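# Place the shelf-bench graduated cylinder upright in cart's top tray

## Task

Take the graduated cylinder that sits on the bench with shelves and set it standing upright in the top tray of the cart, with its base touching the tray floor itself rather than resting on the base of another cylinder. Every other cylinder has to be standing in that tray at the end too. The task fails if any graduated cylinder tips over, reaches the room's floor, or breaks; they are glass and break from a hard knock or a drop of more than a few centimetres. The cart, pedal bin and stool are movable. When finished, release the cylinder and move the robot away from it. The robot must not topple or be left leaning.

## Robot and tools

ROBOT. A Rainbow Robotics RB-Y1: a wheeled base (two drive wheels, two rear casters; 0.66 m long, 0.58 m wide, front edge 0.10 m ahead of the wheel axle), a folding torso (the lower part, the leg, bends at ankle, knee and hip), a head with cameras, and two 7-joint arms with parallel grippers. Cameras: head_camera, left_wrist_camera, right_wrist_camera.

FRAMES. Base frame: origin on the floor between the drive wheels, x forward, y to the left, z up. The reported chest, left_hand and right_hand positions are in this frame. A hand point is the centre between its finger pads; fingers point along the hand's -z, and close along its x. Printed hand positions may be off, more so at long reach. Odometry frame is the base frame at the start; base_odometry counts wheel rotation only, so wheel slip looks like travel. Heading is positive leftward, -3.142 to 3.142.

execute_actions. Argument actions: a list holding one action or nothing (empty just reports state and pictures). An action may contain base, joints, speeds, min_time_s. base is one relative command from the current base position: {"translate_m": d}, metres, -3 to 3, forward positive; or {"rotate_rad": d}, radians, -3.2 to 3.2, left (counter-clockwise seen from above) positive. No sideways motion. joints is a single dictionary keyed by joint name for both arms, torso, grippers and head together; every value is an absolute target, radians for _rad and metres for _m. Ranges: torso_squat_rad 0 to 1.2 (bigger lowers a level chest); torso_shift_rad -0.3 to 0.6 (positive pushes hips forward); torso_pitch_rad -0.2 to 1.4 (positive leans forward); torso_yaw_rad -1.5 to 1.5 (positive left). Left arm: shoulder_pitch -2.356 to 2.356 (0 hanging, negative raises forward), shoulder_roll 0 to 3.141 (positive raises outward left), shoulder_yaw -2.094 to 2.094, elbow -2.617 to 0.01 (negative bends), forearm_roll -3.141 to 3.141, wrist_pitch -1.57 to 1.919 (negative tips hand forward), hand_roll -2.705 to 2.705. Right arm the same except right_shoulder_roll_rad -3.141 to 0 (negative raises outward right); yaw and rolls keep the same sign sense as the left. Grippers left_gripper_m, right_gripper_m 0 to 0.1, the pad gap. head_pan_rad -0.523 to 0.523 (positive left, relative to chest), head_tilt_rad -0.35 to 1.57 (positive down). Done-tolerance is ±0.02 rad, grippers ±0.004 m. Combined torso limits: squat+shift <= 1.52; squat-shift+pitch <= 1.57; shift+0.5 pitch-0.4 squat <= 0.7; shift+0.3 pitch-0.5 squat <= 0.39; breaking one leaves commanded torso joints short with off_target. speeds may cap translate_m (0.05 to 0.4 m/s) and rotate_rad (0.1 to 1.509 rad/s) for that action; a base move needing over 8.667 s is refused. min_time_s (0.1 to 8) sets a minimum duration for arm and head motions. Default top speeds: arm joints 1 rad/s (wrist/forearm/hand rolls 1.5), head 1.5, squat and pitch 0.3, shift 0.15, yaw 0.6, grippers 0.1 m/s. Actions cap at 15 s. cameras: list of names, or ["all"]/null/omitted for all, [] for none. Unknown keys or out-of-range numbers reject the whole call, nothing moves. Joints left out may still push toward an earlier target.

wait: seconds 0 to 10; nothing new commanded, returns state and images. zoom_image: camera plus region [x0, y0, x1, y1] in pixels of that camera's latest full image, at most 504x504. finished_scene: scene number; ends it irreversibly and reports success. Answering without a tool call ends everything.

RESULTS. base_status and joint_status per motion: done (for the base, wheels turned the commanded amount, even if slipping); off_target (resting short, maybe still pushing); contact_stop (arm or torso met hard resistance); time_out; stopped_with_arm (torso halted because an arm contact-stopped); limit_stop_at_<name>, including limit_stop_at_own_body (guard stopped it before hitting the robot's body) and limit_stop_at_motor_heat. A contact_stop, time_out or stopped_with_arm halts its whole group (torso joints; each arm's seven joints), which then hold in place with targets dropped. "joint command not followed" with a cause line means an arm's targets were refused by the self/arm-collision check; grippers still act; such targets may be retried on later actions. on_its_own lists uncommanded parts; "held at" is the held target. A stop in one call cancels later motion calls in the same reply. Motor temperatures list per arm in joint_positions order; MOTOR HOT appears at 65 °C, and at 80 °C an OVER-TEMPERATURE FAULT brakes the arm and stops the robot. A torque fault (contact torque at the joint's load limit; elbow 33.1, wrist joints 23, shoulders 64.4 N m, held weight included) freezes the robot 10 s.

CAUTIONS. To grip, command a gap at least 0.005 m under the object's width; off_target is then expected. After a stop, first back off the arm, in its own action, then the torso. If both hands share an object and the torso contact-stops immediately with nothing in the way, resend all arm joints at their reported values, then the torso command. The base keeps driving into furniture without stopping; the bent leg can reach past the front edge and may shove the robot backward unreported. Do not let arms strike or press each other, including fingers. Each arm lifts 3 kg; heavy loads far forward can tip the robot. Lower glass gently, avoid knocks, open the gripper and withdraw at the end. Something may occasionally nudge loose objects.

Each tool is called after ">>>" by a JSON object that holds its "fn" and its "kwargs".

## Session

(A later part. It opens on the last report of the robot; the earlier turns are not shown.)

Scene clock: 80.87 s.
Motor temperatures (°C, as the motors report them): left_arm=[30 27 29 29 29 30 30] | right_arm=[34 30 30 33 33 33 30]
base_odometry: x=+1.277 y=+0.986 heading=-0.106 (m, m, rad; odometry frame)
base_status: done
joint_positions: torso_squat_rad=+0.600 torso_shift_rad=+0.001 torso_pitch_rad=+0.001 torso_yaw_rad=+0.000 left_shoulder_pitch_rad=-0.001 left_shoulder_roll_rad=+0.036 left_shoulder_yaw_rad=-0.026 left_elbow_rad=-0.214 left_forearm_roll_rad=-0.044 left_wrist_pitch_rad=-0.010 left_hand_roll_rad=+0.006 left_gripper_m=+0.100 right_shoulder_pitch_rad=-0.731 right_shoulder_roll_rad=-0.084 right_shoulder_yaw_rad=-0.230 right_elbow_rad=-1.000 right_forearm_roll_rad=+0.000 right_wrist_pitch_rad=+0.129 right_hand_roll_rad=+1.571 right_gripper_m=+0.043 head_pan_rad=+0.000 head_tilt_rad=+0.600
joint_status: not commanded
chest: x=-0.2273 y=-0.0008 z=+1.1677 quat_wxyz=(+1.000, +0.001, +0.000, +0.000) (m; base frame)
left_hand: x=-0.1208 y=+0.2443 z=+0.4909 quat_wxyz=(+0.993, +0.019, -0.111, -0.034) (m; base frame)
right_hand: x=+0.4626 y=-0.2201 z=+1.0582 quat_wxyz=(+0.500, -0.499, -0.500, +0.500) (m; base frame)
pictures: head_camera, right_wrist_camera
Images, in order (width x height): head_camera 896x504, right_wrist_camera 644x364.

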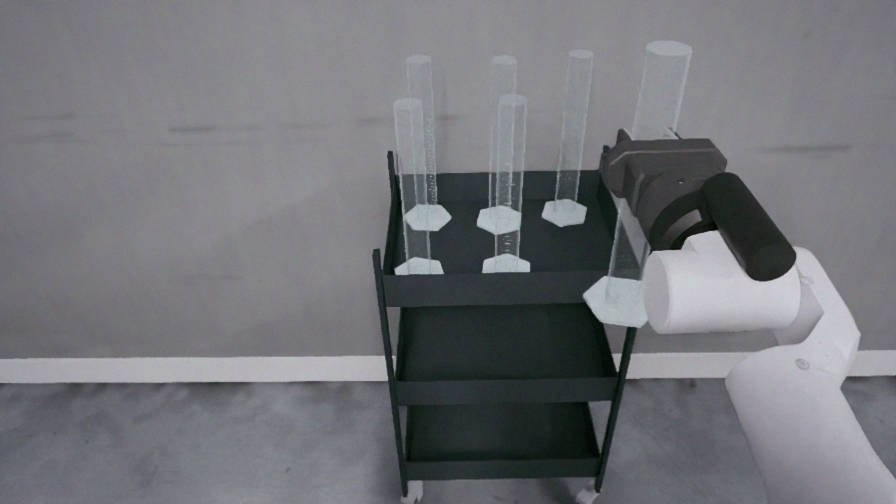

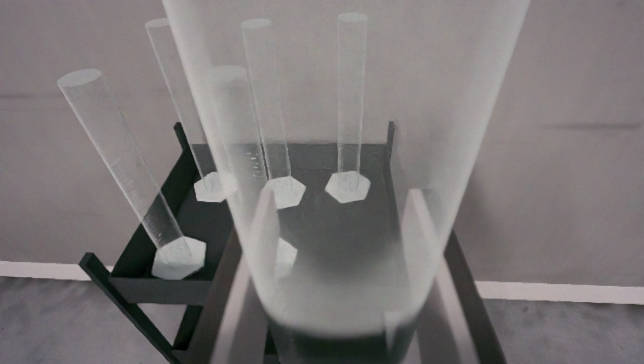

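>>> {"fn": "execute_actions", "kwargs": {"actions": [{"base": {"translate_m": 0.30}, "joints": {"torso_squat_rad": 0.70, "head_tilt_rad": 0.75, "head_pan_rad": -0.15}, "speeds": {"translate_m": 0.25}}], "cameras": ["head_camera", "right_wrist_camera"]}}

Scene clock: 87.87 s.
Motor temperatures (°C, as the motors report them): left_arm=[30 27 29 29 29 30 30] | right_arm=[34 30 30 33 33 33 30]
base_odometry: x=+1.575 y=+0.955 heading=-0.105 (m, m, rad; odometry frame)
base_status: done
joint_positions: torso_squat_rad=+0.700 torso_shift_rad=+0.001 torso_pitch_rad=+0.001 torso_yaw_rad=+0.000 left_shoulder_pitch_rad=-0.001 left_shoulder_roll_rad=+0.036 left_shoulder_yaw_rad=-0.026 left_elbow_rad=-0.214 left_forearm_roll_rad=-0.044 left_wrist_pitch_rad=-0.010 left_hand_roll_rad=+0.006 left_gripper_m=+0.100 right_shoulder_pitch_rad=-0.731 right_shoulder_roll_rad=-0.084 right_shoulder_yaw_rad=-0.230 right_elbow_rad=-1.000 right_forearm_roll_rad=+0.000 right_wrist_pitch_rad=+0.129 right_hand_roll_rad=+1.571 right_gripper_m=+0.043 head_pan_rad=-0.150 head_tilt_rad=+0.750
joint_status: all done
chest: x=-0.2274 y=-0.0008 z=+1.1253 quat_wxyz=(+1.000, +0.001, +0.000, +0.000) (m; base frame)
left_hand: x=-0.1209 y=+0.2444 z=+0.4485 quat_wxyz=(+0.993, +0.019, -0.111, -0.034) (m; base frame)
right_hand: x=+0.4626 y=-0.2201 z=+1.0158 quat_wxyz=(+0.500, -0.499, -0.500, +0.500) (m; base frame)
pictures: head_camera, right_wrist_camera
Images, in order (width x height): head_camera 896x504, right_wrist_camera 644x364.

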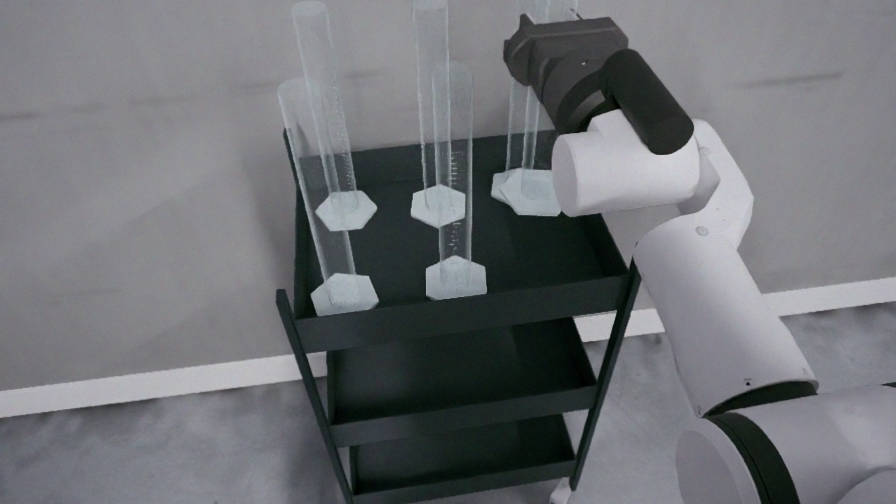

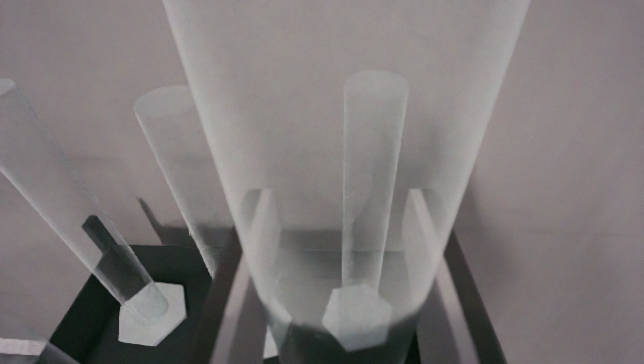

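>>> {"fn": "zoom_image", "kwargs": {"camera": "head_camera", "region": [400, 140, 680, 340]}}

Region (400, 140, 680, 340) of head_camera's 896x504 image, scaled by 1.800, with more detail than that image has; it fills the top 360 rows of this view, and the rest is white.

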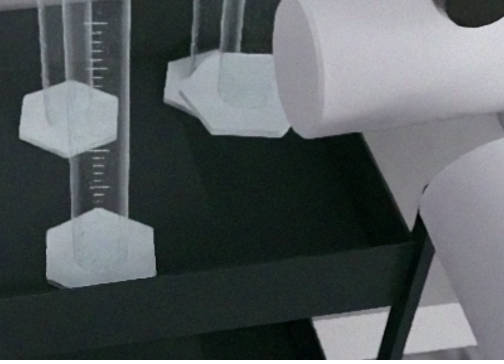

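>>> {"fn": "execute_actions", "kwargs": {"actions": [{"joints": {"torso_squat_rad": 0.89}}], "cameras": ["head_camera"]}}

>>> {"fn": "zoom_image", "kwargs": {"camera": "head_camera", "region": [380, 60, 680, 300]}}

Scene clock: 91.43 s.
Motor temperatures (°C, as the motors report them): left_arm=[30 27 29 29 29 30 30] | right_arm=[34 30 30 33 33 33 30]
base_odometry: x=+1.575 y=+0.955 heading=-0.105 (m, m, rad; odometry frame)
base_status: not commanded
joint_positions: torso_squat_rad=+0.890 torso_shift_rad=+0.001 torso_pitch_rad=+0.000 torso_yaw_rad=+0.000 left_shoulder_pitch_rad=-0.001 left_shoulder_roll_rad=+0.036 left_shoulder_yaw_rad=-0.026 left_elbow_rad=-0.214 left_forearm_roll_rad=-0.044 left_wrist_pitch_rad=-0.010 left_hand_roll_rad=+0.006 left_gripper_m=+0.100 right_shoulder_pitch_rad=-0.731 right_shoulder_roll_rad=-0.084 right_shoulder_yaw_rad=-0.230 right_elbow_rad=-1.000 right_forearm_roll_rad=+0.000 right_wrist_pitch_rad=+0.129 right_hand_roll_rad=+1.571 right_gripper_m=+0.043 head_pan_rad=-0.150 head_tilt_rad=+0.750
joint_status: all done
chest: x=-0.2276 y=-0.0007 z=+1.0305 quat_wxyz=(+1.000, +0.001, +0.000, +0.000) (m; base frame)
left_hand: x=-0.1209 y=+0.2444 z=+0.3538 quat_wxyz=(+0.993, +0.019, -0.111, -0.034) (m; base frame)
right_hand: x=+0.4624 y=-0.2200 z=+0.9212 quat_wxyz=(+0.500, -0.499, -0.500, +0.500) (m; base frame)
pictures: head_camera
Images, in order (width x height): head_camera 896x504.

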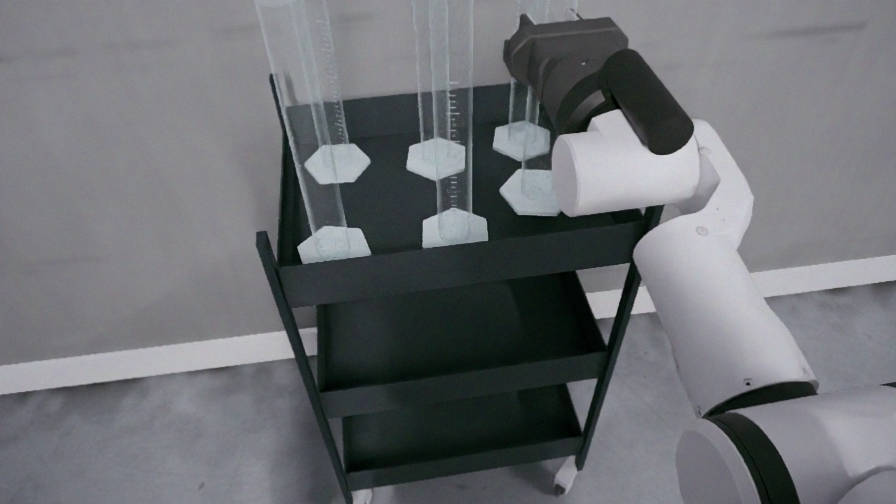

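Region (380, 60, 680, 300) of head_camera's 896x504 image, scaled by 1.680, with more detail than that image has; it fills the top 403 rows of this view, and the rest is white.

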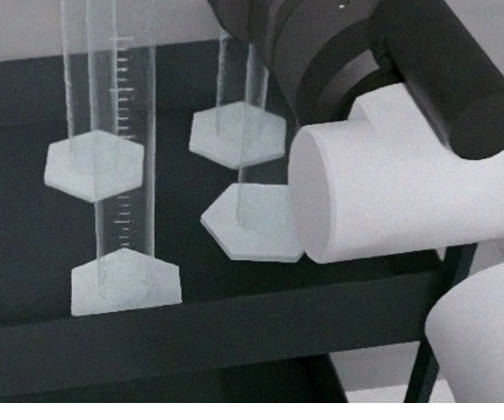

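>>> {"fn": "execute_actions", "kwargs": {"actions": [{"joints": {"torso_squat_rad": 0.94}}], "cameras": ["head_camera", "right_wrist_camera"]}}

>>> {"fn": "zoom_image", "kwargs": {"camera": "head_camera", "region": [380, 60, 680, 300]}}

Scene clock: 94.87 s.
Motor temperatures (°C, as the motors report them): left_arm=[30 27 29 29 29 30 30] | right_arm=[34 30 30 33 33 33 30]
base_odometry: x=+1.575 y=+0.955 heading=-0.105 (m, m, rad; odometry frame)
base_status: not commanded
joint_positions: torso_squat_rad=+0.940 torso_shift_rad=+0.001 torso_pitch_rad=+0.000 torso_yaw_rad=+0.000 left_shoulder_pitch_rad=-0.001 left_shoulder_roll_rad=+0.036 left_shoulder_yaw_rad=-0.026 left_elbow_rad=-0.214 left_forearm_roll_rad=-0.044 left_wrist_pitch_rad=-0.010 left_hand_roll_rad=+0.006 left_gripper_m=+0.100 right_shoulder_pitch_rad=-0.731 right_shoulder_roll_rad=-0.084 right_shoulder_yaw_rad=-0.230 right_elbow_rad=-1.000 right_forearm_roll_rad=+0.000 right_wrist_pitch_rad=+0.129 right_hand_roll_rad=+1.571 right_gripper_m=+0.043 head_pan_rad=-0.150 head_tilt_rad=+0.750
joint_status: all done
chest: x=-0.2276 y=-0.0007 z=+1.0028 quat_wxyz=(+1.000, +0.001, +0.000, +0.000) (m; base frame)
left_hand: x=-0.1210 y=+0.2445 z=+0.3260 quat_wxyz=(+0.993, +0.019, -0.111, -0.034) (m; base frame)
right_hand: x=+0.4623 y=-0.2200 z=+0.8934 quat_wxyz=(+0.500, -0.499, -0.500, +0.500) (m; base frame)
pictures: head_camera, right_wrist_camera
Images, in order (width x height): head_camera 896x504, right_wrist_camera 644x364.

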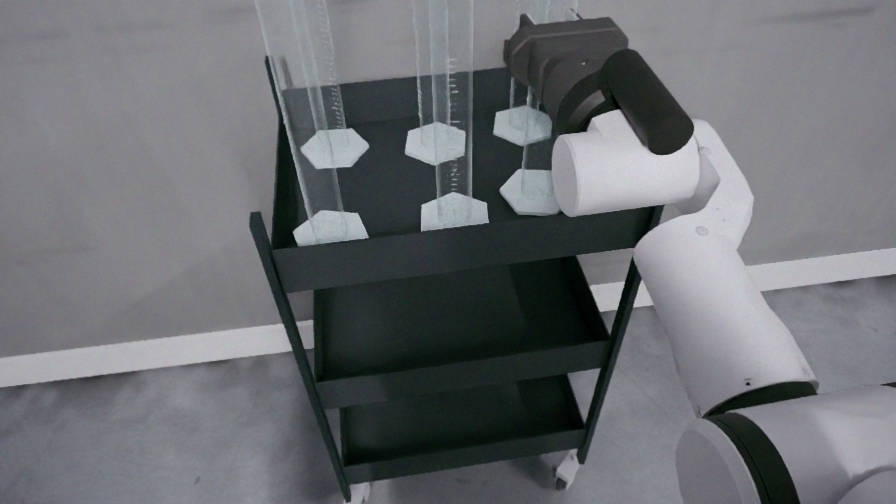

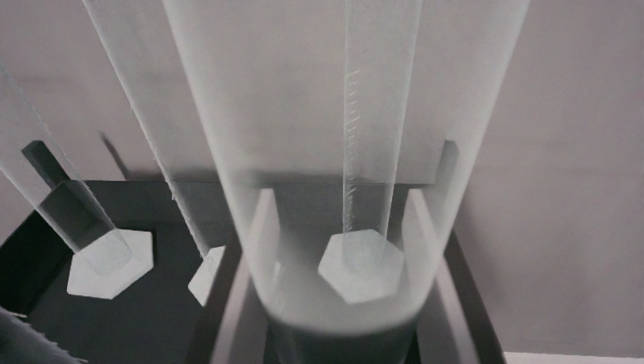

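Region (380, 60, 680, 300) of head_camera's 896x504 image, scaled by 1.680, with more detail than that image has; it fills the top 403 rows of this view, and the rest is white.

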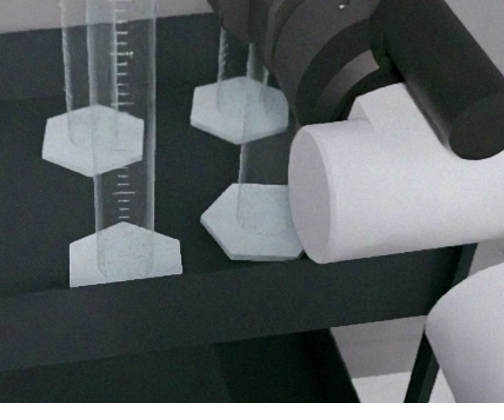

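>>> {"fn": "execute_actions", "kwargs": {"actions": [{"joints": {"torso_squat_rad": 0.96}}], "cameras": ["head_camera"]}}

>>> {"fn": "zoom_image", "kwargs": {"camera": "head_camera", "region": [380, 0, 680, 240]}}

Scene clock: 96.57 s.
Motor temperatures (°C, as the motors report them): left_arm=[30 27 29 29 29 30 30] | right_arm=[34 30 30 33 33 33 30]
base_odometry: x=+1.575 y=+0.955 heading=-0.105 (m, m, rad; odometry frame)
base_status: not commanded
joint_positions: torso_squat_rad=+0.960 torso_shift_rad=+0.000 torso_pitch_rad=+0.000 torso_yaw_rad=+0.000 left_shoulder_pitch_rad=-0.001 left_shoulder_roll_rad=+0.036 left_shoulder_yaw_rad=-0.026 left_elbow_rad=-0.214 left_forearm_roll_rad=-0.044 left_wrist_pitch_rad=-0.010 left_hand_roll_rad=+0.006 left_gripper_m=+0.100 right_shoulder_pitch_rad=-0.733 right_shoulder_roll_rad=-0.085 right_shoulder_yaw_rad=-0.230 right_elbow_rad=-1.002 right_forearm_roll_rad=+0.000 right_wrist_pitch_rad=+0.128 right_hand_roll_rad=+1.571 right_gripper_m=+0.043 head_pan_rad=-0.150 head_tilt_rad=+0.750
joint_status: all done
chest: x=-0.2280 y=-0.0007 z=+0.9914 quat_wxyz=(+1.000, +0.001, +0.000, +0.000) (m; base frame)
left_hand: x=-0.1208 y=+0.2445 z=+0.3147 quat_wxyz=(+0.993, +0.019, -0.112, -0.034) (m; base frame)
right_hand: x=+0.4625 y=-0.2199 z=+0.8855 quat_wxyz=(+0.498, -0.501, -0.502, +0.499) (m; base frame)
pictures: head_camera
Images, in order (width x height): head_camera 896x504.

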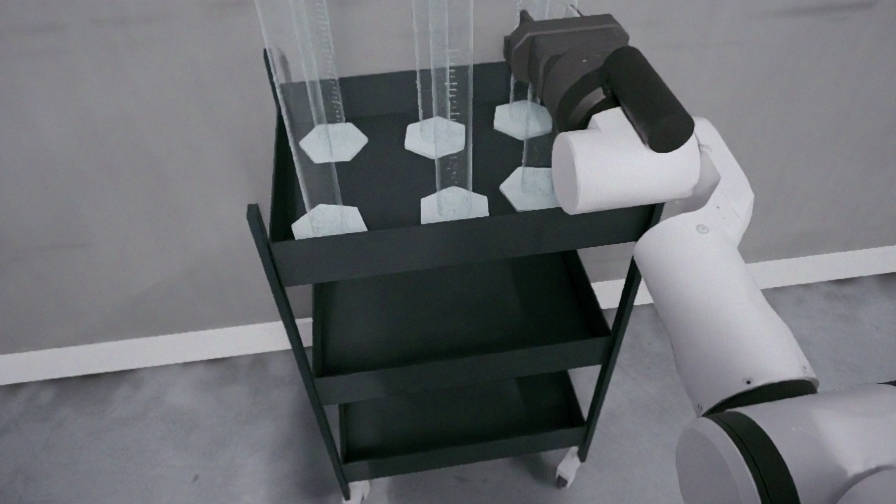

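Region (380, 0, 680, 240) of head_camera's 896x504 image, scaled by 1.680, with more detail than that image has; it fills the top 403 rows of this view, and the rest is white.

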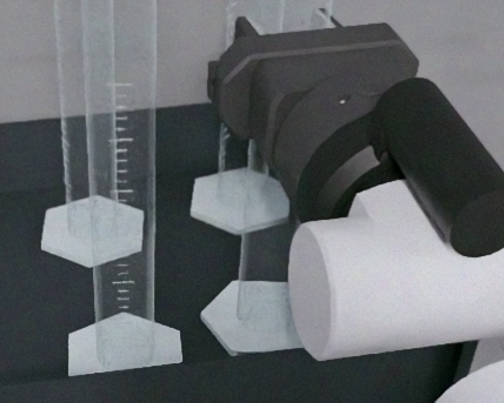

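Contact made (arm deflected ~3 mm). Release.

>>> {"fn": "execute_actions", "kwargs": {"actions": [{"joints": {"right_gripper_m": 0.075}}], "cameras": ["head_camera", "right_wrist_camera"]}}

Scene clock: 97.70 s.
Motor temperatures (°C, as the motors report them): left_arm=[30 27 29 29 29 30 30] | right_arm=[34 30 30 33 33 33 30]
base_odometry: x=+1.575 y=+0.955 heading=-0.105 (m, m, rad; odometry frame)
base_status: not commanded
joint_positions: torso_squat_rad=+0.960 torso_shift_rad=+0.001 torso_pitch_rad=+0.000 torso_yaw_rad=+0.000 left_shoulder_pitch_rad=-0.001 left_shoulder_roll_rad=+0.036 left_shoulder_yaw_rad=-0.026 left_elbow_rad=-0.214 left_forearm_roll_rad=-0.044 left_wrist_pitch_rad=-0.010 left_hand_roll_rad=+0.006 left_gripper_m=+0.100 right_shoulder_pitch_rad=-0.732 right_shoulder_roll_rad=-0.084 right_shoulder_yaw_rad=-0.230 right_elbow_rad=-1.000 right_forearm_roll_rad=+0.000 right_wrist_pitch_rad=+0.129 right_hand_roll_rad=+1.571 right_gripper_m=+0.075 head_pan_rad=-0.150 head_tilt_rad=+0.750
joint_status: all done
chest: x=-0.2277 y=-0.0007 z=+0.9914 quat_wxyz=(+1.000, +0.001, +0.000, +0.000) (m; base frame)
left_hand: x=-0.1209 y=+0.2445 z=+0.3146 quat_wxyz=(+0.993, +0.019, -0.111, -0.034) (m; base frame)
right_hand: x=+0.4624 y=-0.2203 z=+0.8829 quat_wxyz=(+0.500, -0.500, -0.501, +0.500) (m; base frame)
pictures: head_camera, right_wrist_camera
Images, in order (width x height): head_camera 896x504, right_wrist_camera 644x364.

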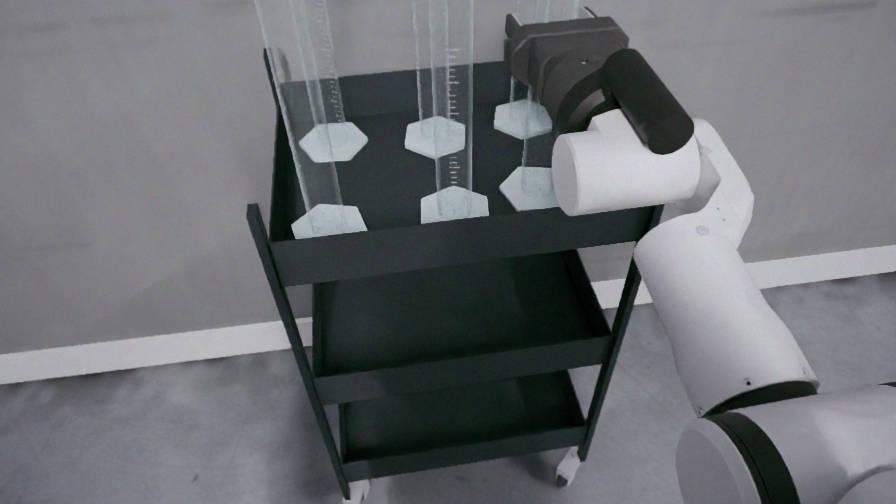

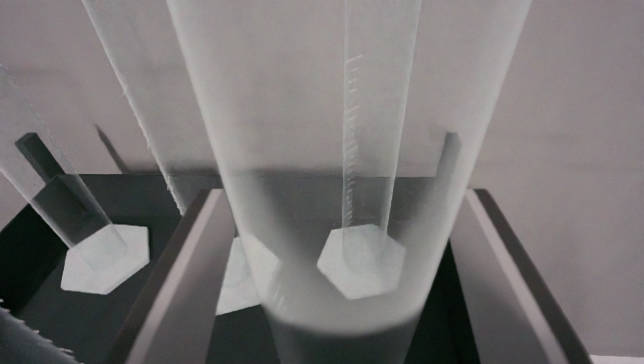

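>>> {"fn": "execute_actions", "kwargs": {"actions": [{"base": {"translate_m": -0.5}, "joints": {"head_tilt_rad": 0.5, "head_pan_rad": 0}}], "cameras": ["head_camera", "right_wrist_camera"]}}

Scene clock: 101.67 s.
Motor temperatures (°C, as the motors report them): left_arm=[30 27 29 29 29 30 30] | right_arm=[34 30 30 33 33 33 30]
base_odometry: x=+1.078 y=+1.007 heading=-0.104 (m, m, rad; odometry frame)
base_status: done
joint_positions: torso_squat_rad=+0.960 torso_shift_rad=+0.001 torso_pitch_rad=+0.000 torso_yaw_rad=+0.000 left_shoulder_pitch_rad=-0.001 left_shoulder_roll_rad=+0.036 left_shoulder_yaw_rad=-0.026 left_elbow_rad=-0.214 left_forearm_roll_rad=-0.044 left_wrist_pitch_rad=-0.010 left_hand_roll_rad=+0.006 left_gripper_m=+0.100 right_shoulder_pitch_rad=-0.731 right_shoulder_roll_rad=-0.084 right_shoulder_yaw_rad=-0.230 right_elbow_rad=-1.000 right_forearm_roll_rad=+0.000 right_wrist_pitch_rad=+0.129 right_hand_roll_rad=+1.571 right_gripper_m=+0.075 head_pan_rad=+0.000 head_tilt_rad=+0.500
joint_status: all done
chest: x=-0.2276 y=-0.0007 z=+0.9914 quat_wxyz=(+1.000, +0.001, +0.000, +0.000) (m; base frame)
left_hand: x=-0.1211 y=+0.2445 z=+0.3146 quat_wxyz=(+0.993, +0.019, -0.111, -0.034) (m; base frame)
right_hand: x=+0.4624 y=-0.2203 z=+0.8826 quat_wxyz=(+0.500, -0.500, -0.500, +0.500) (m; base frame)
pictures: head_camera, right_wrist_camera
Images, in order (width x height): head_camera 896x504, right_wrist_camera 644x364.

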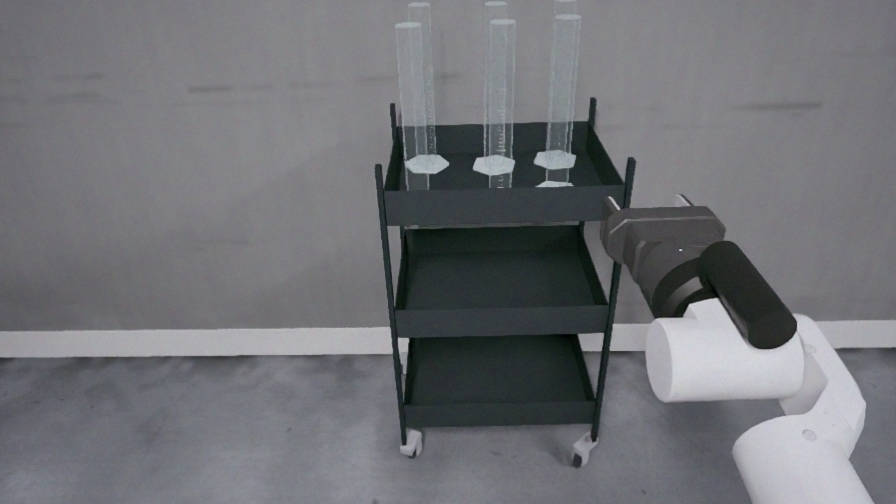

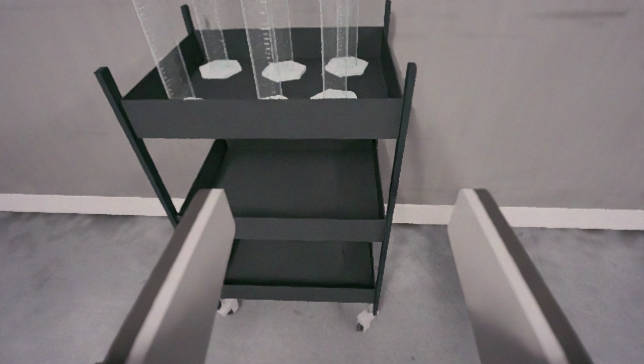

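All six are standing and the robot is clear.

>>> {"fn": "finished_scene", "kwargs": {"scene": 1}}

The scene is finished: the task was done.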